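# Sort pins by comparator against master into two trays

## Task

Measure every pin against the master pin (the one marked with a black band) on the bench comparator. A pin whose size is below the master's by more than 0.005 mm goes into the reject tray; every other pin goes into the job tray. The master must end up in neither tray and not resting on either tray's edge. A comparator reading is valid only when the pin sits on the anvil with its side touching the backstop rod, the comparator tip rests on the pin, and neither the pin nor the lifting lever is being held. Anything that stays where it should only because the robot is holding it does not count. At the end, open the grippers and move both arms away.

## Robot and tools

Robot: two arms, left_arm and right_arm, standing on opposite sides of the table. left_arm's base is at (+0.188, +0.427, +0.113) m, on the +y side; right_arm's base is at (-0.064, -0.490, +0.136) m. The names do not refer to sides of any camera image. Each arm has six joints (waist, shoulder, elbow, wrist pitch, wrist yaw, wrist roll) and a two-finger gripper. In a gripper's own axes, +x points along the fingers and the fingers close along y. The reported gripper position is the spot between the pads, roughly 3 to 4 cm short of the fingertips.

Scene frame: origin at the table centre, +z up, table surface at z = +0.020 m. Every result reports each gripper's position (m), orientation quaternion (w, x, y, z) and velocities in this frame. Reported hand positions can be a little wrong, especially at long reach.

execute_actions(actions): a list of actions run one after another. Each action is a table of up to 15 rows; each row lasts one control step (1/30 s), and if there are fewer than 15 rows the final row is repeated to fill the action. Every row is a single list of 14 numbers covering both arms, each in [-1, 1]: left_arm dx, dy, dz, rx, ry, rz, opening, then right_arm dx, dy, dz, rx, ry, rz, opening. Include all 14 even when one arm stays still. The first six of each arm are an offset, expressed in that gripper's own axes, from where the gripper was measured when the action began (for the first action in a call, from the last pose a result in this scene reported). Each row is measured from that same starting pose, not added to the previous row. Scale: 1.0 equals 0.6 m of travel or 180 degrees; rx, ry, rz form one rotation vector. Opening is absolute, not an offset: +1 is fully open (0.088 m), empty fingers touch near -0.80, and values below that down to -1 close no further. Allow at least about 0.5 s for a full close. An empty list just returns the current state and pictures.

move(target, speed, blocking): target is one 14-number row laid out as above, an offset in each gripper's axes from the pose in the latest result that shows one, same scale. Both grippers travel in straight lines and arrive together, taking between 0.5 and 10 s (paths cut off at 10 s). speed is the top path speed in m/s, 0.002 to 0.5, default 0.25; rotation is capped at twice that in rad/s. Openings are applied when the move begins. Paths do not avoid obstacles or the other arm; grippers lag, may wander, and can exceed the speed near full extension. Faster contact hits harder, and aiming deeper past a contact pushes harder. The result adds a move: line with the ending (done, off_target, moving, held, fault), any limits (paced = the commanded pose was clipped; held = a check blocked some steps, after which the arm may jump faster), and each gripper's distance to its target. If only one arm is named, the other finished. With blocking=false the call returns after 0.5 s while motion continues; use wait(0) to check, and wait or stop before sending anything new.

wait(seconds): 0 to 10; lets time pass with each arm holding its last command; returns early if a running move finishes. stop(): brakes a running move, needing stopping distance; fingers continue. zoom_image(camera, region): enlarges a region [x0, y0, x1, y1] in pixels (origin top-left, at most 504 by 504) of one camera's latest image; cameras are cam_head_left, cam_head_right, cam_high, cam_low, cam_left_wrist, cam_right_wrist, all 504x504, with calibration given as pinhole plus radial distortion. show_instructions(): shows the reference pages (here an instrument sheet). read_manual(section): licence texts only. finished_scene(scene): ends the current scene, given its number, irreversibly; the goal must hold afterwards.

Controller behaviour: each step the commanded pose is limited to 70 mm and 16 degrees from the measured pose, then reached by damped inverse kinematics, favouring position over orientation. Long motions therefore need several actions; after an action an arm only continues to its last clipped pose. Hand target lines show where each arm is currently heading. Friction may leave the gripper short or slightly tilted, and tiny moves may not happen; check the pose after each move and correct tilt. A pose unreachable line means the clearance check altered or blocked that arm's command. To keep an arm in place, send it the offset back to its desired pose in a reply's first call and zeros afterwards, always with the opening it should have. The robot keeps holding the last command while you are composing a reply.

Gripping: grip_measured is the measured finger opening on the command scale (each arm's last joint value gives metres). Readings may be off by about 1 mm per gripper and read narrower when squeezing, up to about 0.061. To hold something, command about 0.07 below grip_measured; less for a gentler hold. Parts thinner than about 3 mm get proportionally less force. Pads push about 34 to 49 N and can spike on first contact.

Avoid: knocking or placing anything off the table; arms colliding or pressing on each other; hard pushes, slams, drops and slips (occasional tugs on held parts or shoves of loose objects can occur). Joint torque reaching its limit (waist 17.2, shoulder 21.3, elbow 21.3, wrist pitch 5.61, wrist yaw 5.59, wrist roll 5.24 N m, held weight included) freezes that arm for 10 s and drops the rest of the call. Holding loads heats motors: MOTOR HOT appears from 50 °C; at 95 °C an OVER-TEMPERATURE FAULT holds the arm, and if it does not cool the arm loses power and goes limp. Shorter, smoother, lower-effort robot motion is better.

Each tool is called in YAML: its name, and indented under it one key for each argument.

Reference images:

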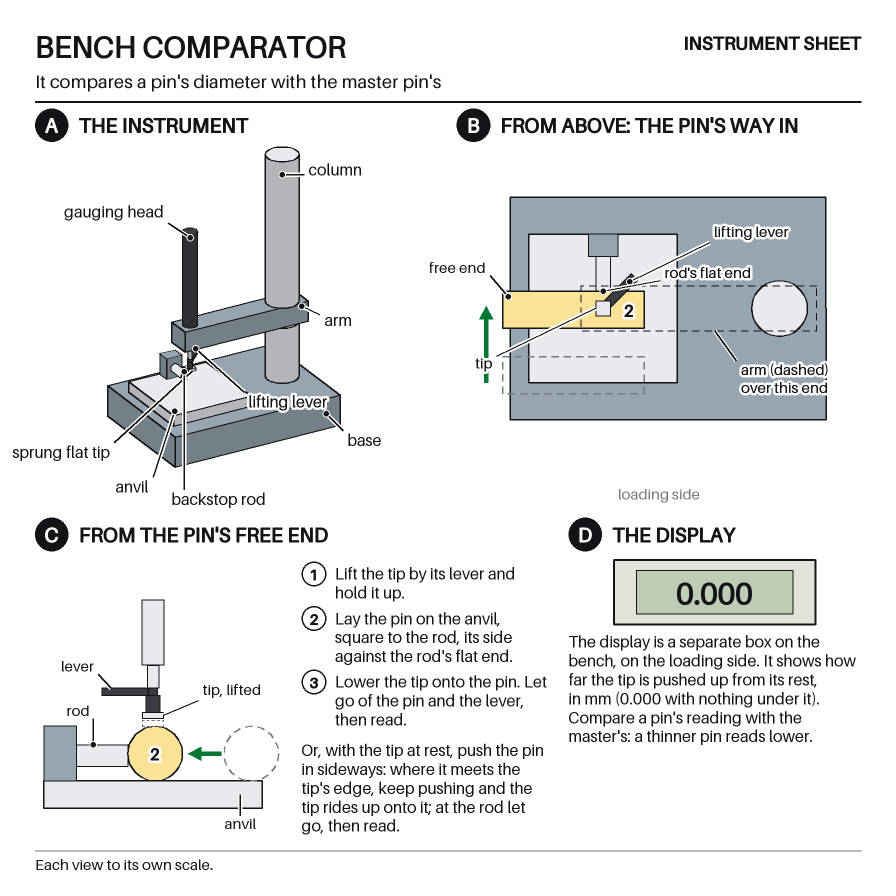

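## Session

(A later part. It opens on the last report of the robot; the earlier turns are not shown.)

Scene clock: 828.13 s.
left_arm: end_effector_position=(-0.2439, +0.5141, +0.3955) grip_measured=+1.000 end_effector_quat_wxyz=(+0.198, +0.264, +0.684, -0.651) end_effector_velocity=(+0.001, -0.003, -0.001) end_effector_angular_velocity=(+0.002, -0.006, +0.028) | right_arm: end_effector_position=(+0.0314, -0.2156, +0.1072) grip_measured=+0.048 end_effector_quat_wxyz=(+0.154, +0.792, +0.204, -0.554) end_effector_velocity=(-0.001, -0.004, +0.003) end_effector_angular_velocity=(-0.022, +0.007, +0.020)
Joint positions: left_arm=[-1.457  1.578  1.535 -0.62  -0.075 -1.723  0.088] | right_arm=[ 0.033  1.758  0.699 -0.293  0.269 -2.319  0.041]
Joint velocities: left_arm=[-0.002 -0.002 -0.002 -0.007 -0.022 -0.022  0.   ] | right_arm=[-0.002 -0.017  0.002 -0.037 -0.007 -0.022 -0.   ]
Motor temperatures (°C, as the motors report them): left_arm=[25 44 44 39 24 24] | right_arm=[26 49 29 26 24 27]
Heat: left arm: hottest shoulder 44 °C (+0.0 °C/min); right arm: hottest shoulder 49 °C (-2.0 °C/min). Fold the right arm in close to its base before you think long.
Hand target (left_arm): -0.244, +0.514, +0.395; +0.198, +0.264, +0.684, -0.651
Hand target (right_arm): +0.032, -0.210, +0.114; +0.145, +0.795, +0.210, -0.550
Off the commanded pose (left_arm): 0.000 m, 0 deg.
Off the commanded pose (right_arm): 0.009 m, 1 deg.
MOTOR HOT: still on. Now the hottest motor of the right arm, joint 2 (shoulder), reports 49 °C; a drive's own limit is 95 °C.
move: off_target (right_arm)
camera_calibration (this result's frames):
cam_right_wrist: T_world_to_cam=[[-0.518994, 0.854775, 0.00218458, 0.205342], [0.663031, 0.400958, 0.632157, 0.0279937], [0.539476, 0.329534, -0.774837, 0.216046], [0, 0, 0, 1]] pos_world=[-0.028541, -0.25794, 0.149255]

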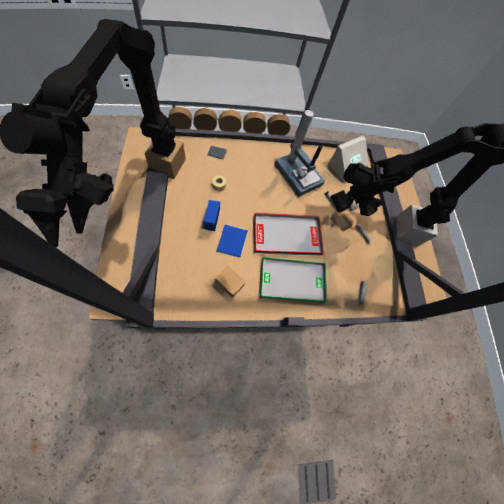

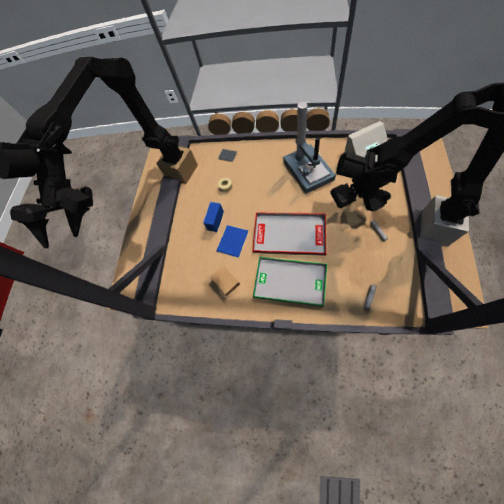

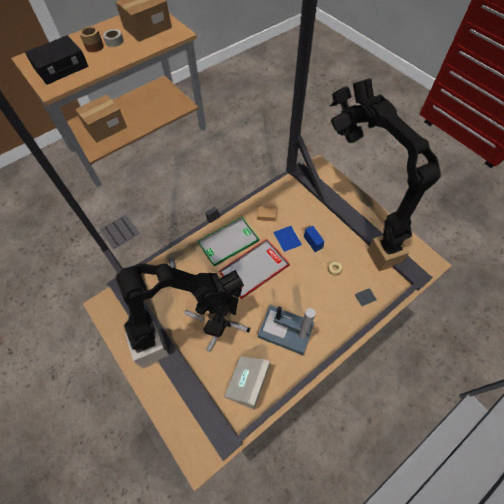

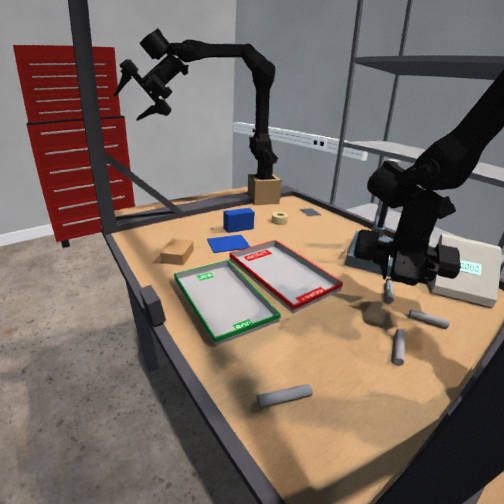

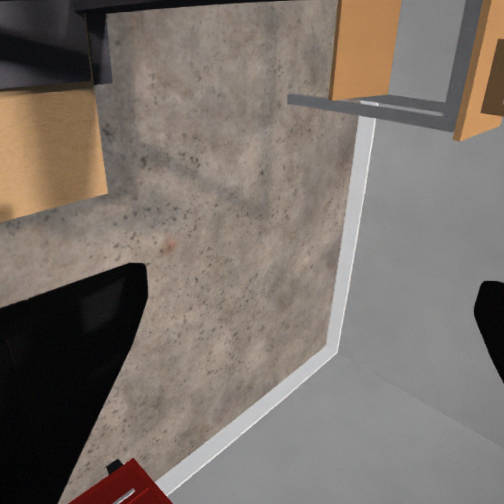

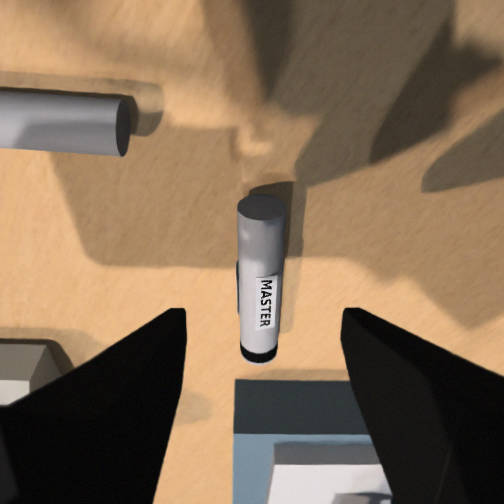

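zoom_image:
  camera: "cam_low"
  region: [300, 220, 504, 424]

zoom_image:
  camera: "cam_head_left"
  region: [270, 130, 438, 298]

Region (300, 220, 504, 424) of cam_low's 504x504 image, scaled by 2.471, with more detail than that image has.

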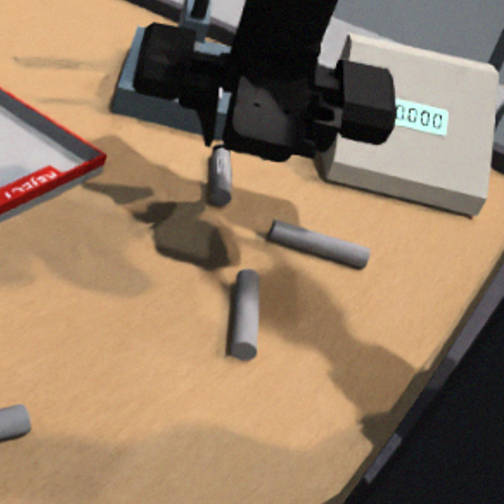

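Region (270, 130, 438, 298) of cam_head_left's 504x504 image, scaled by 3.000, with more detail than that image has.

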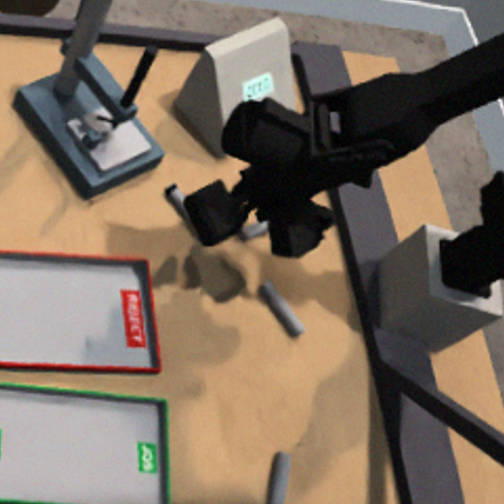

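move:
  target: [0,0,0,0,0,0,1,-0.0107,0.062,0.039,0.493,0,0.180,0.05]
  speed: 0.3

Scene clock: 901.03 s.
left_arm: end_effector_position=(-0.2439, +0.5141, +0.3955) grip_measured=+1.000 end_effector_quat_wxyz=(+0.198, +0.264, +0.684, -0.651) end_effector_velocity=(+0.001, -0.000, -0.003) end_effector_angular_velocity=(+0.010, -0.013, +0.017) | right_arm: end_effector_position=(+0.0281, -0.2611, +0.1075) grip_measured=+0.048 end_effector_quat_wxyz=(+0.300, -0.698, +0.437, +0.481) end_effector_velocity=(-0.002, +0.000, +0.001) end_effector_angular_velocity=(+0.000, +0.005, -0.006)
Joint positions: left_arm=[-1.457  1.578  1.535 -0.62  -0.075 -1.723  0.088] | right_arm=[-0.013  1.957  0.97  -0.87   0.231 -0.664  0.041]
Joint velocities: left_arm=[-0.002  0.002 -0.002 -0.007 -0.007 -0.022  0.   ] | right_arm=[ 0.002 -0.002  0.002 -0.007 -0.007  0.007 -0.   ]
Motor temperatures (°C, as the motors report them): left_arm=[25 44 45 39 24 24] | right_arm=[26 47 33 25 24 27]
Heat: left arm: hottest elbow 45 °C (+1.0 °C/min); right arm: hottest shoulder 47 °C (-2.0 °C/min).
Hand target (left_arm): -0.244, +0.514, +0.395; +0.198, +0.264, +0.684, -0.651
Hand target (right_arm): +0.029, -0.260, +0.106; -0.301, +0.696, -0.442, -0.479
Off the commanded pose (left_arm): 0.000 m, 0 deg.
Off the commanded pose (right_arm): 0.002 m, 1 deg.
MOTOR HOT: cleared. Now the hottest motor of the right arm, joint 2 (shoulder), reports 47 °C.
move: done
camera_calibration (this result's frames):
cam_right_wrist: T_world_to_cam=[[0.886312, 0.462723, 0.0183933, 0.0988826], [0.341632, -0.680153, 0.648597, -0.226738], [0.312631, -0.568576, -0.760909, 0.00350147], [0, 0, 0, 1]] pos_world=[-0.0112745, -0.197981, 0.147907]

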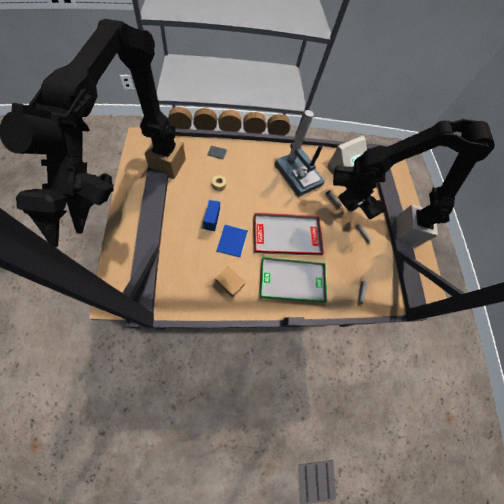

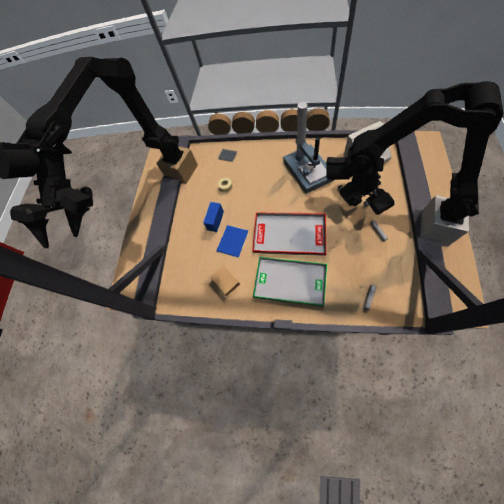

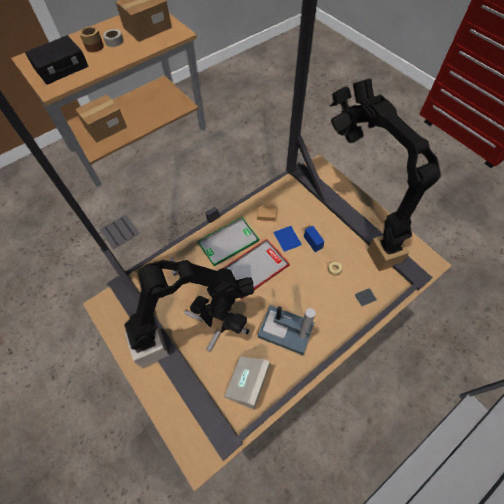

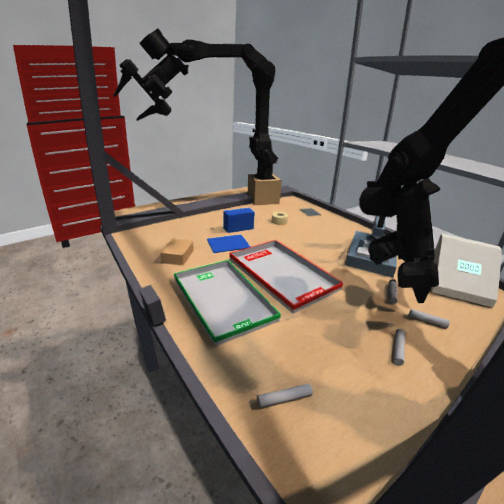

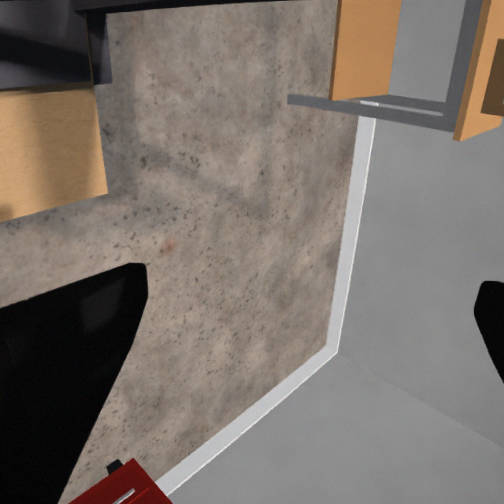

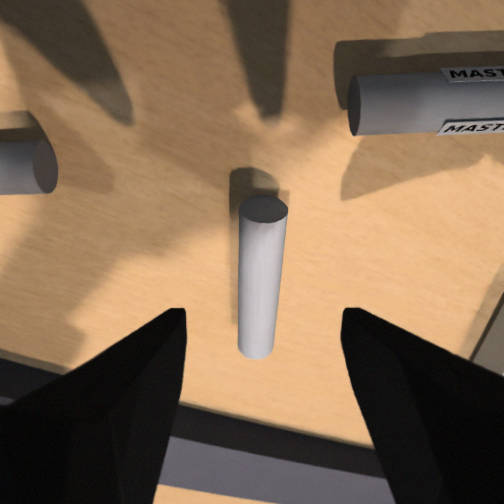

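move:
  target: [0,0,0,0,0,0,1,0.0697,0,0.0254,0,0,0,0.05]
  speed: 0.08

Scene clock: 917.80 s.
left_arm: end_effector_position=(-0.2439, +0.5141, +0.3955) grip_measured=+1.000 end_effector_quat_wxyz=(+0.198, +0.264, +0.684, -0.651) end_effector_velocity=(+0.004, +0.001, -0.004) end_effector_angular_velocity=(-0.004, -0.021, +0.003) | right_arm: end_effector_position=(+0.0289, -0.2576, +0.0670) grip_measured=+0.048 end_effector_quat_wxyz=(+0.307, -0.697, +0.433, +0.483) end_effector_velocity=(+0.001, +0.001, -0.002) end_effector_angular_velocity=(+0.005, +0.004, -0.016)
Joint positions: left_arm=[-1.457  1.578  1.535 -0.62  -0.075 -1.723  0.088] | right_arm=[-0.013  2.076  0.937 -0.702  0.231 -0.663  0.041]
Joint velocities: left_arm=[-0.007 -0.002 -0.002 -0.022 -0.007 -0.007  0.   ] | right_arm=[-0.007  0.007  0.002  0.007 -0.007  0.007 -0.   ]
Motor temperatures (°C, as the motors report them): left_arm=[25 44 45 39 24 24] | right_arm=[26 45 32 25 24 27]
Heat: left arm: hottest elbow 45 °C (+1.0 °C/min); right arm: hottest shoulder 45 °C (-3.0 °C/min).
Hand target (left_arm): -0.244, +0.514, +0.395; +0.198, +0.264, +0.684, -0.651
Hand target (right_arm): +0.028, -0.262, +0.063; -0.300, +0.698, -0.437, -0.481
Off the commanded pose (left_arm): 0.000 m, 0 deg.
Off the commanded pose (right_arm): 0.006 m, 1 deg.
move: done
camera_calibration (this result's frames):
cam_right_wrist: T_world_to_cam=[[0.886763, 0.461305, 0.0291427, 0.0962477], [0.338326, -0.690735, 0.639078, -0.200426], [0.31494, -0.556851, -0.76859, -0.0221424], [0, 0, 0, 1]] pos_world=[-0.010566, -0.195171, 0.108265]

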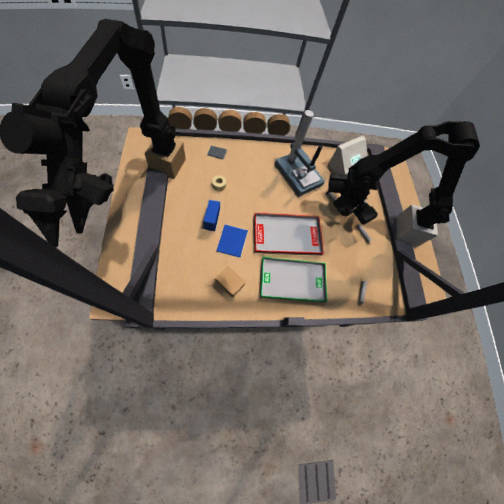

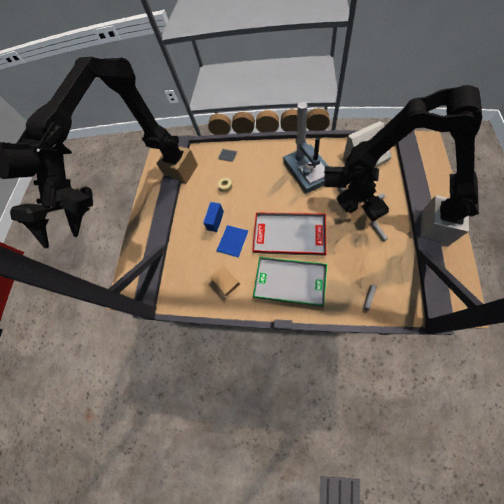

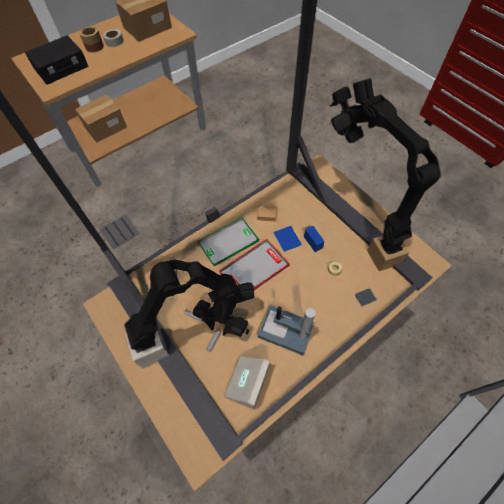

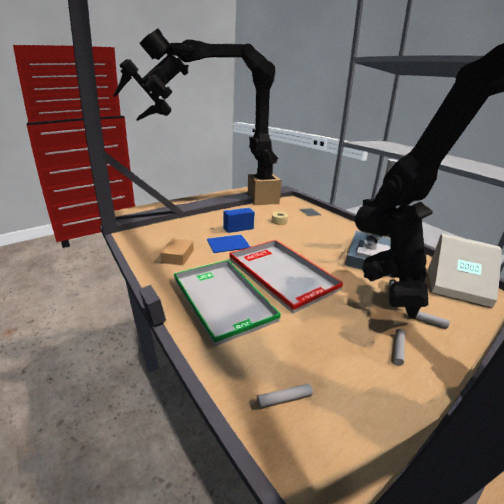

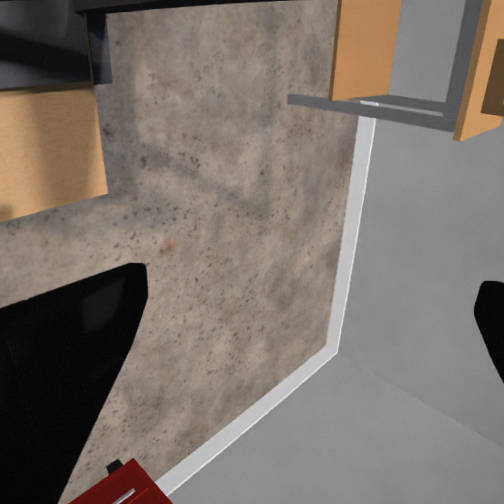

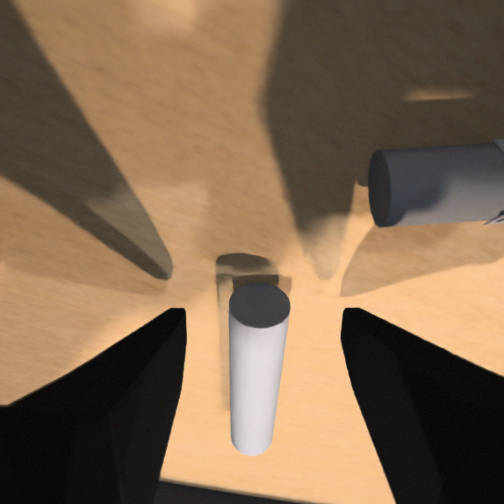

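move:
  target: [0,0,0,0,0,0,1,0.014,0,0.002,0,0,0,0.05]
  speed: 0.02

Scene clock: 929.07 s.
left_arm: end_effector_position=(-0.2439, +0.5141, +0.3955) grip_measured=+1.000 end_effector_quat_wxyz=(+0.198, +0.264, +0.684, -0.651) end_effector_velocity=(+0.002, -0.000, -0.001) end_effector_angular_velocity=(-0.000, -0.007, +0.008) | right_arm: end_effector_position=(+0.0298, -0.2547, +0.0626) grip_measured=+0.048 end_effector_quat_wxyz=(+0.314, -0.695, +0.429, +0.485) end_effector_velocity=(-0.000, +0.001, -0.000) end_effector_angular_velocity=(+0.008, +0.007, +0.003)
Joint positions: left_arm=[-1.457  1.578  1.535 -0.62  -0.075 -1.723  0.088] | right_arm=[-0.014  2.086  0.933 -0.671  0.231 -0.663  0.041]
Joint velocities: left_arm=[-0.002 -0.002 -0.002 -0.007 -0.007 -0.007  0.   ] | right_arm=[-0.002 -0.002 -0.002  0.007 -0.007 -0.007 -0.   ]
Motor temperatures (°C, as the motors report them): left_arm=[25 45 45 39 24 24] | right_arm=[26 45 31 25 24 27]
Heat: left arm: hottest shoulder 45 °C (+0.0 °C/min); right arm: hottest shoulder 45 °C (-3.0 °C/min).
Hand target (left_arm): -0.244, +0.514, +0.395; +0.198, +0.264, +0.684, -0.651
Hand target (right_arm): +0.030, -0.259, +0.059; -0.307, +0.696, -0.433, -0.483
Off the commanded pose (left_arm): 0.000 m, 0 deg.
Off the commanded pose (right_arm): 0.006 m, 1 deg.
move: done
camera_calibration (this result's frames):
cam_right_wrist: T_world_to_cam=[[0.88697, 0.460048, 0.0405071, 0.0931495], [0.335155, -0.701551, 0.628886, -0.197936], [0.317736, -0.544226, -0.776442, -0.0205276], [0, 0, 0, 1]] pos_world=[-0.00975914, -0.192887, 0.104767]

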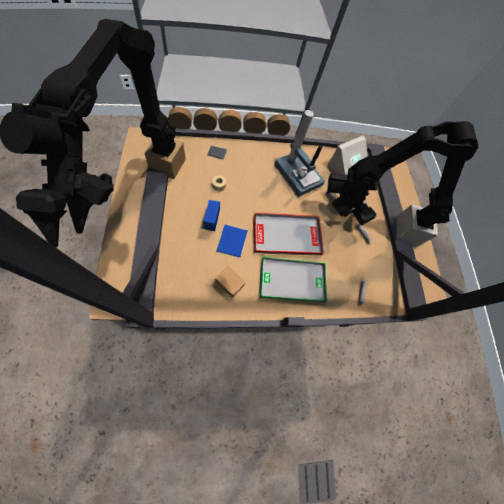

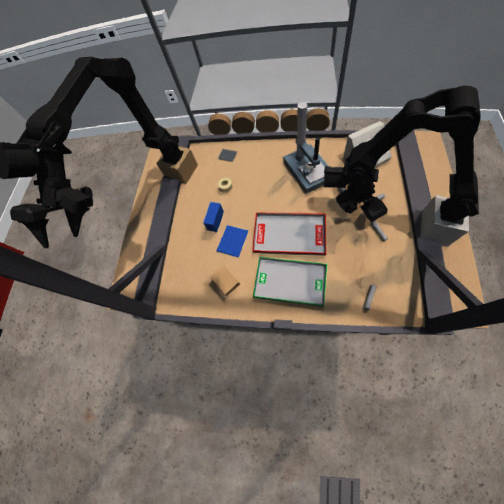

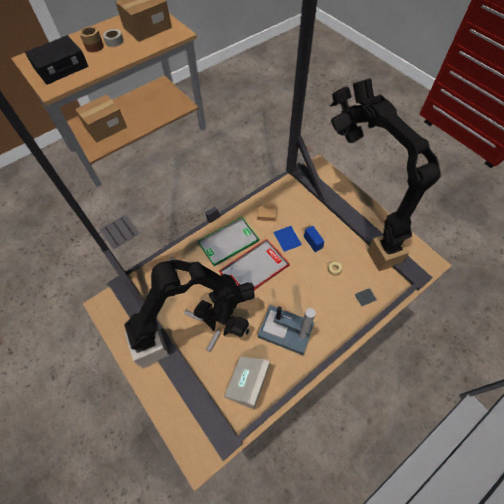

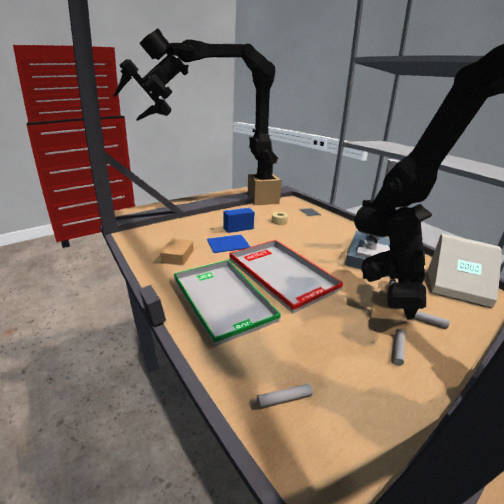

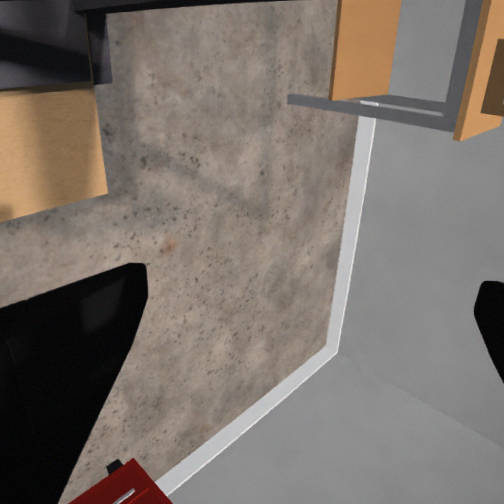

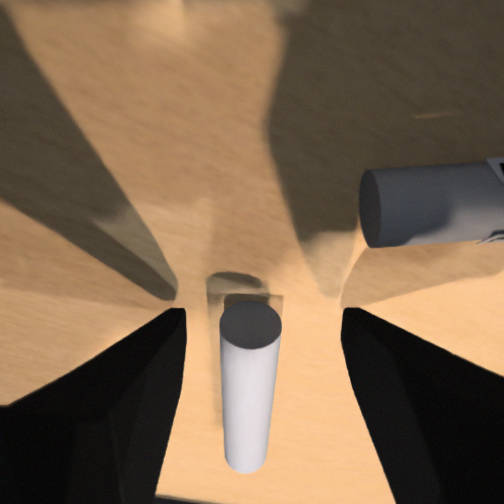

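move:
  target: [0,0,0,0,0,0,1,0.005,0.0117,-0.014,0,0,0,0.05]
  speed: 0.02

Scene clock: 939.63 s.
left_arm: end_effector_position=(-0.2439, +0.5141, +0.3955) grip_measured=+1.000 end_effector_quat_wxyz=(+0.198, +0.264, +0.684, -0.651) end_effector_velocity=(+0.001, -0.003, -0.001) end_effector_angular_velocity=(-0.021, -0.003, +0.010) | right_arm: end_effector_position=(+0.0269, -0.2663, +0.0594) grip_measured=+0.048 end_effector_quat_wxyz=(+0.309, -0.696, +0.433, +0.483) end_effector_velocity=(-0.001, -0.002, -0.000) end_effector_angular_velocity=(+0.001, +0.013, +0.016)
Joint positions: left_arm=[-1.457  1.578  1.535 -0.62  -0.075 -1.723  0.088] | right_arm=[-0.014  2.076  0.889 -0.65   0.231 -0.663  0.041]
Joint velocities: left_arm=[-0.002 -0.002 -0.002 -0.007 -0.022  0.007  0.   ] | right_arm=[-0.002 -0.007 -0.012  0.007 -0.007 -0.022 -0.   ]
Motor temperatures (°C, as the motors report them): left_arm=[25 45 45 39 24 24] | right_arm=[26 44 31 25 24 27]
Heat: left arm: hottest shoulder 45 °C (+0.0 °C/min); right arm: hottest shoulder 44 °C (-4.0 °C/min).
Hand target (left_arm): -0.244, +0.514, +0.395; +0.198, +0.264, +0.684, -0.651
Hand target (right_arm): +0.027, -0.266, +0.062; -0.314, +0.695, -0.429, -0.485
Off the commanded pose (left_arm): 0.000 m, 0 deg.
Off the commanded pose (right_arm): 0.003 m, 1 deg.
move: done
camera_calibration (this result's frames):
cam_right_wrist: T_world_to_cam=[[0.887087, 0.460516, 0.031669, 0.101854], [0.337208, -0.693354, 0.636829, -0.201397], [0.315228, -0.554244, -0.770354, -0.0314306], [0, 0, 0, 1]] pos_world=[-0.0125328, -0.203965, 0.100817]

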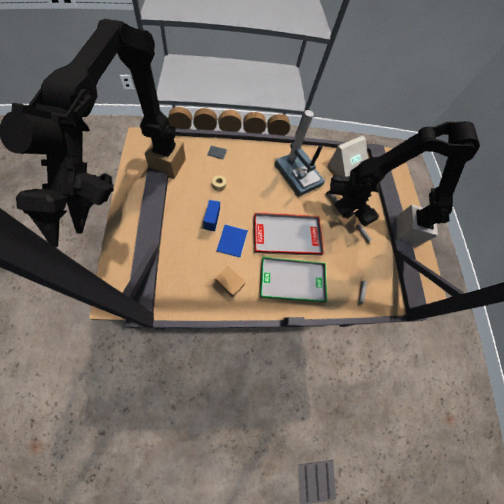

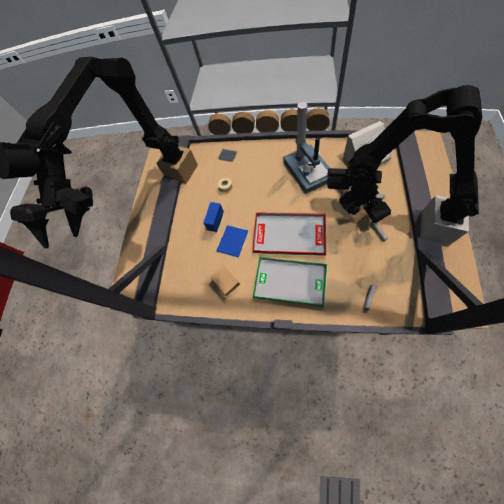

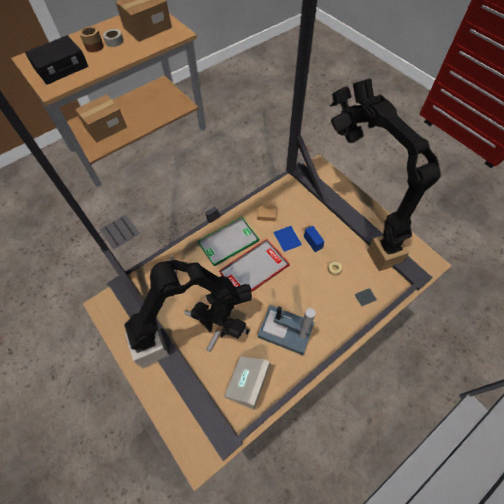

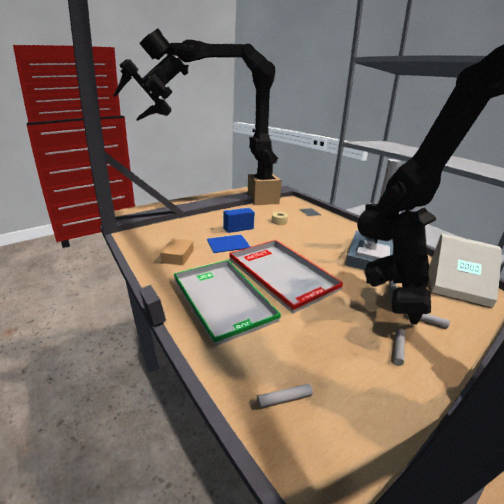

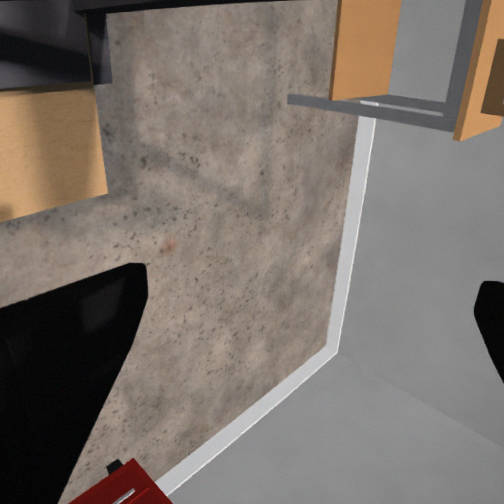

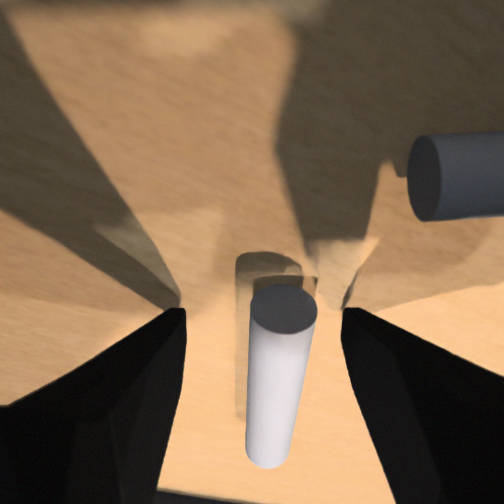

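move:
  target: [0,0,0,0,0,0,1,-0.0063,-0.010,-0.0023,0,0,0,0.05]
  speed: 0.02

Scene clock: 951.83 s.
left_arm: end_effector_position=(-0.2439, +0.5141, +0.3955) grip_measured=+1.000 end_effector_quat_wxyz=(+0.198, +0.264, +0.684, -0.651) end_effector_velocity=(+0.002, +0.004, -0.003) end_effector_angular_velocity=(+0.019, -0.015, +0.000) | right_arm: end_effector_position=(+0.0301, -0.2670, +0.0613) grip_measured=+0.048 end_effector_quat_wxyz=(+0.306, -0.696, +0.436, +0.482) end_effector_velocity=(-0.000, -0.003, -0.001) end_effector_angular_velocity=(-0.011, +0.012, -0.002)
Joint positions: left_arm=[-1.457  1.578  1.535 -0.62  -0.075 -1.723  0.088] | right_arm=[-0.027  2.076  0.898 -0.666  0.232 -0.671  0.041]
Joint velocities: left_arm=[-0.007  0.002 -0.002 -0.007  0.007 -0.022  0.   ] | right_arm=[-0.007  0.002 -0.002 -0.007 -0.007 -0.007 -0.   ]
Motor temperatures (°C, as the motors report them): left_arm=[25 45 45 39 24 24] | right_arm=[26 46 30 25 24 27]
Heat: left arm: hottest shoulder 45 °C (+0.0 °C/min); right arm: hottest shoulder 46 °C (-2.0 °C/min).
Hand target (left_arm): -0.244, +0.514, +0.395; +0.198, +0.264, +0.684, -0.651
Hand target (right_arm): +0.032, -0.264, +0.063; -0.309, +0.696, -0.433, -0.483
Off the commanded pose (left_arm): 0.000 m, 0 deg.
Off the commanded pose (right_arm): 0.004 m, 1 deg.
move: done
camera_calibration (this result's frames):
cam_right_wrist: T_world_to_cam=[[0.888979, 0.457227, 0.0256707, 0.0987061], [0.336263, -0.689789, 0.641185, -0.203454], [0.310875, -0.561368, -0.766957, -0.0332514], [0, 0, 0, 1]] pos_world=[-0.00899667, -0.204138, 0.102415]

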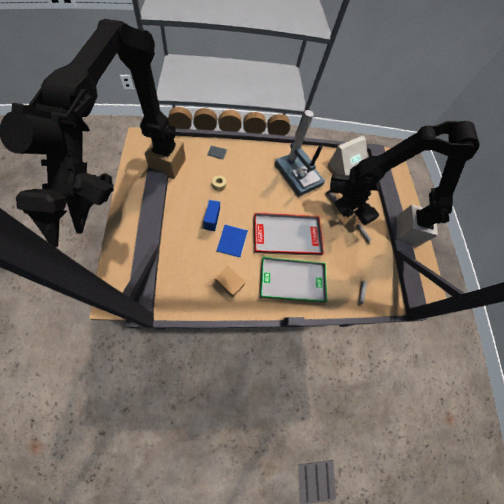

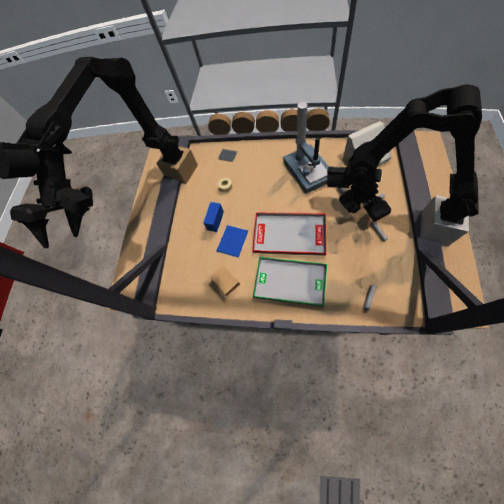

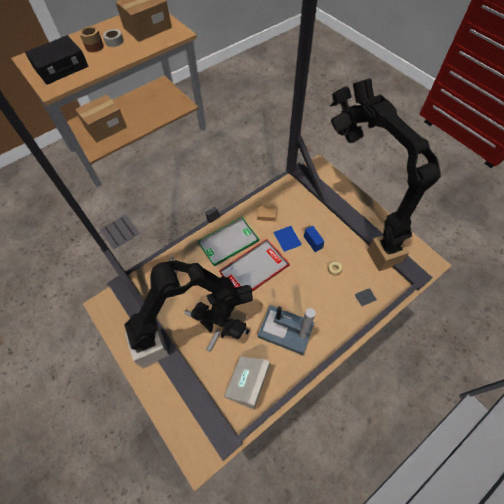

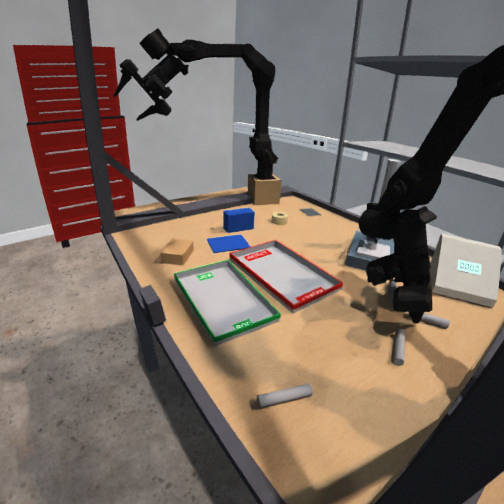

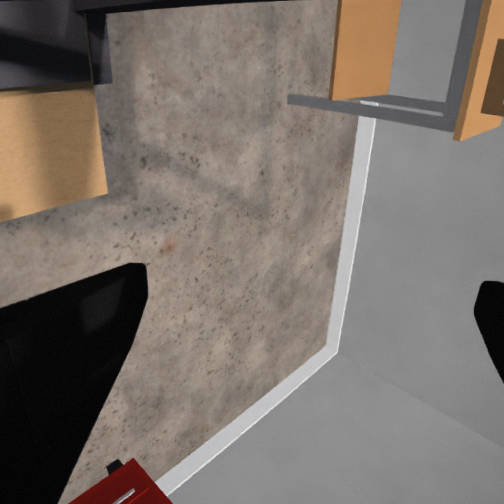

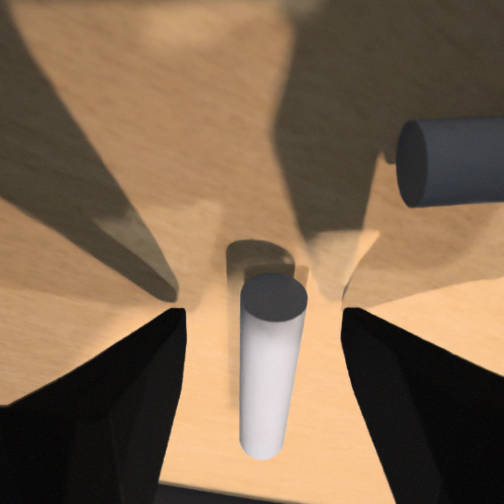

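execute_actions:
  actions:
    - [[0,0,0,0,0,0,1,0,0,0,0,0,0,-0.62]]

move:
  target: [0,0,0,0,0,0,1,-0.105,0,-0.038,0,0,0,-0.62]
  speed: 0.1

Scene clock: 964.83 s.
left_arm: end_effector_position=(-0.2439, +0.5141, +0.3955) grip_measured=+1.000 end_effector_quat_wxyz=(+0.198, +0.264, +0.684, -0.651) end_effector_velocity=(-0.000, +0.000, +0.001) end_effector_angular_velocity=(+0.003, +0.007, +0.008) | right_arm: end_effector_position=(+0.0302, -0.2672, +0.0615) grip_measured=-0.535 end_effector_quat_wxyz=(+0.306, -0.696, +0.436, +0.481) end_effector_velocity=(+0.000, +0.003, +0.000) end_effector_angular_velocity=(+0.010, +0.011, +0.016)
Joint positions: left_arm=[-1.457  1.578  1.535 -0.62  -0.075 -1.723  0.088] | right_arm=[-0.027  2.076  0.899 -0.668  0.232 -0.672  0.013]
Joint velocities: left_arm=[-0.002 -0.002 -0.002  0.007 -0.007 -0.007  0.   ] | right_arm=[-0.002 -0.002  0.002  0.007 -0.007 -0.022 -0.   ]
Motor temperatures (°C, as the motors report them): left_arm=[25 45 45 39 24 24] | right_arm=[26 46 30 25 24 27]
Heat: left arm: hottest shoulder 45 °C (+0.0 °C/min); right arm: hottest shoulder 46 °C (-1.0 °C/min).
Hand target (left_arm): -0.244, +0.514, +0.395; +0.198, +0.264, +0.684, -0.651
Hand target (right_arm): +0.030, -0.267, +0.061; -0.306, +0.696, -0.436, -0.482
Off the commanded pose (left_arm): 0.000 m, 0 deg.
Off the commanded pose (right_arm): 0.000 m, 0 deg.
camera_calibration (this result's frames):
cam_right_wrist: T_world_to_cam=[[0.888784, 0.457648, 0.0249116, 0.0988709], [0.336676, -0.688796, 0.642035, -0.203512], [0.310985, -0.562244, -0.76627, -0.03357], [0, 0, 0, 1]] pos_world=[-0.00891754, -0.204301, 0.102475]

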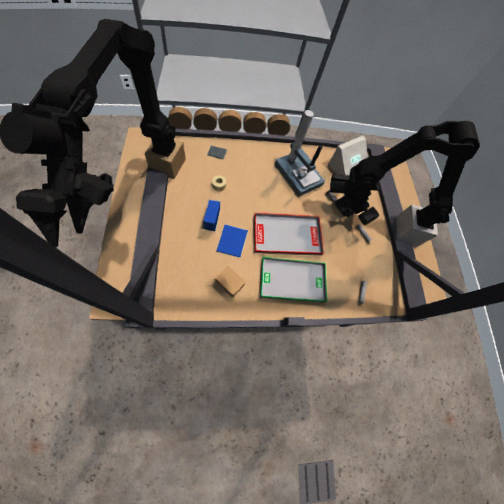

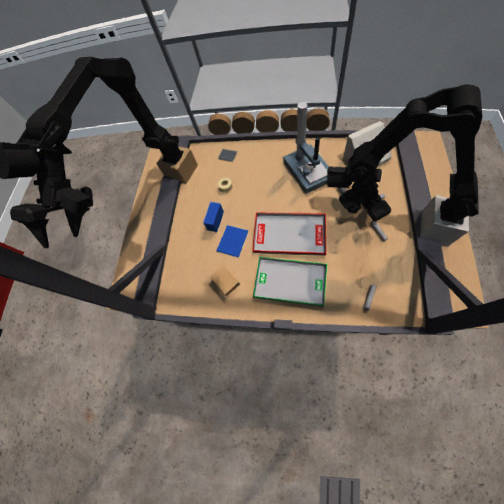

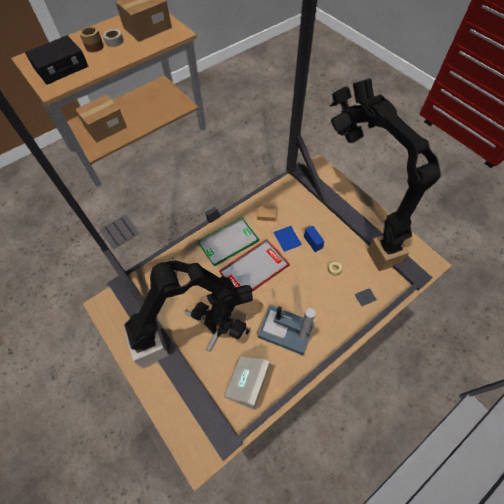

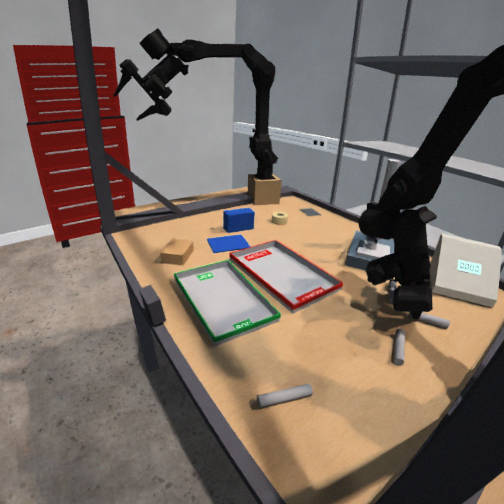

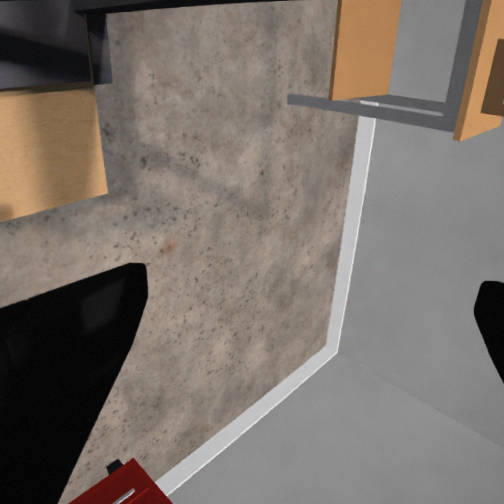

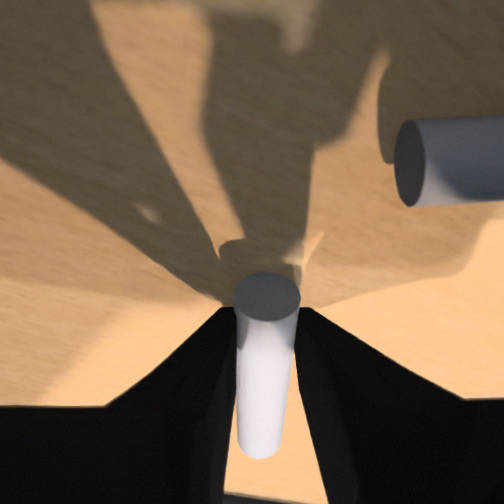

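Scene clock: 965.93 s.
left_arm: end_effector_position=(-0.2439, +0.5141, +0.3955) grip_measured=+1.000 end_effector_quat_wxyz=(+0.198, +0.264, +0.684, -0.651) end_effector_velocity=(+0.002, -0.000, -0.003) end_effector_angular_velocity=(+0.010, -0.013, +0.017) | right_arm: end_effector_position=(+0.0289, -0.2721, +0.1221) grip_measured=-0.535 end_effector_quat_wxyz=(+0.296, -0.698, +0.443, +0.478) end_effector_velocity=(+0.002, -0.004, +0.004) end_effector_angular_velocity=(-0.015, -0.001, +0.002)
Joint positions: left_arm=[-1.457  1.578  1.535 -0.62  -0.075 -1.723  0.088] | right_arm=[-0.027  1.897  0.954 -0.927  0.232 -0.672  0.013]
Joint velocities: left_arm=[-0.002 -0.002 -0.007 -0.007 -0.007 -0.022  0.   ] | right_arm=[-0.007 -0.007  0.002 -0.022  0.007 -0.007 -0.   ]
Motor temperatures (°C, as the motors report them): left_arm=[25 45 45 39 24 24] | right_arm=[26 46 30 25 24 27]
Heat: left arm: hottest shoulder 45 °C (+0.0 °C/min); right arm: hottest shoulder 46 °C (+0.0 °C/min).
Hand target (left_arm): -0.244, +0.514, +0.395; +0.198, +0.264, +0.684, -0.651
Hand target (right_arm): +0.030, -0.267, +0.128; -0.306, +0.696, -0.436, -0.482
Off the commanded pose (left_arm): 0.000 m, 0 deg.
Off the commanded pose (right_arm): 0.008 m, 1 deg.
move: done
camera_calibration (this result's frames):
cam_right_wrist: T_world_to_cam=[[0.88889, 0.45805, 0.00804941, 0.102958], [0.340852, -0.672992, 0.656432, -0.243003], [0.306095, -0.580752, -0.754343, 0.00417256], [0, 0, 0, 1]] pos_world=[-0.00996764, -0.208275, 0.161834]

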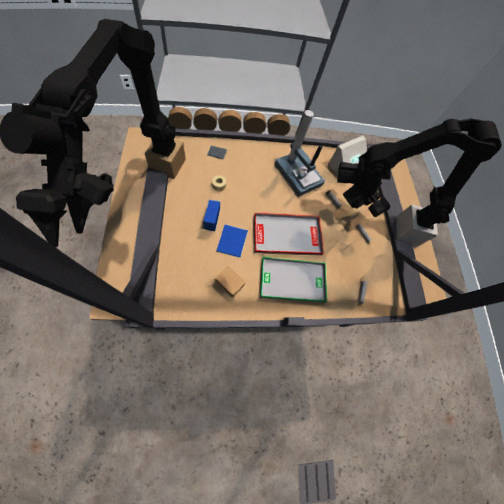

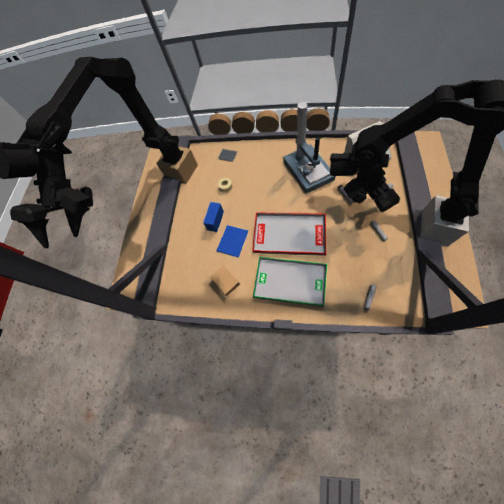

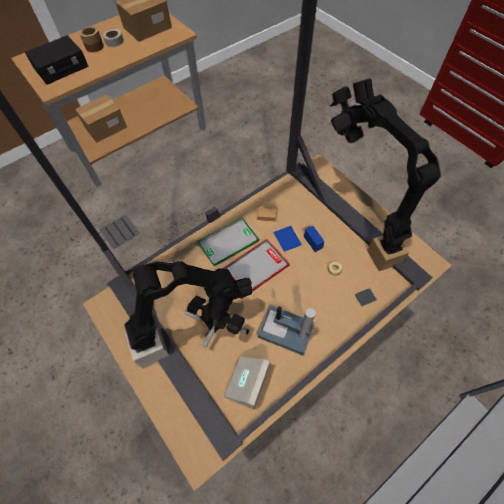

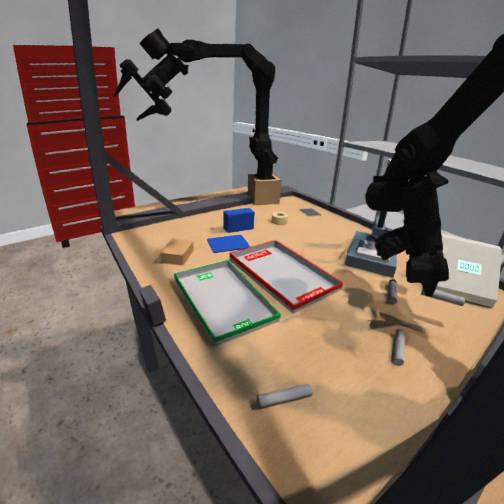

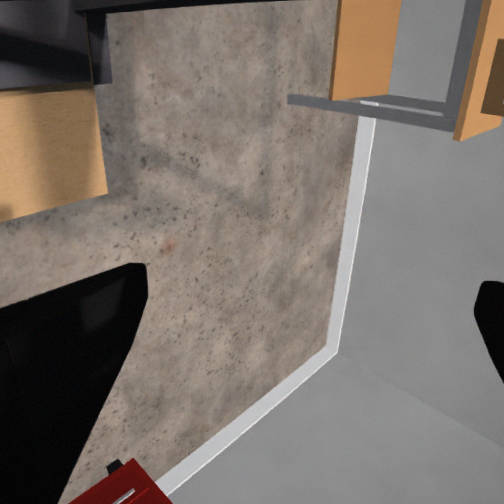

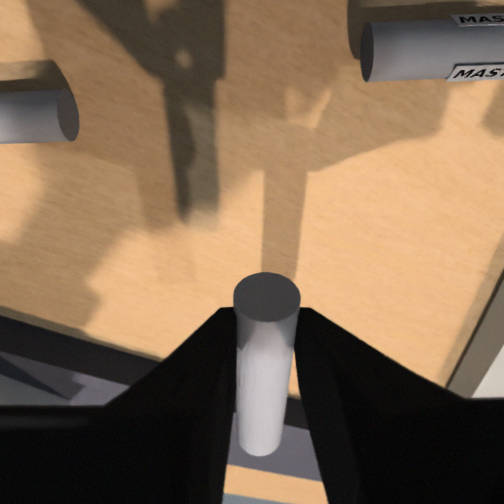

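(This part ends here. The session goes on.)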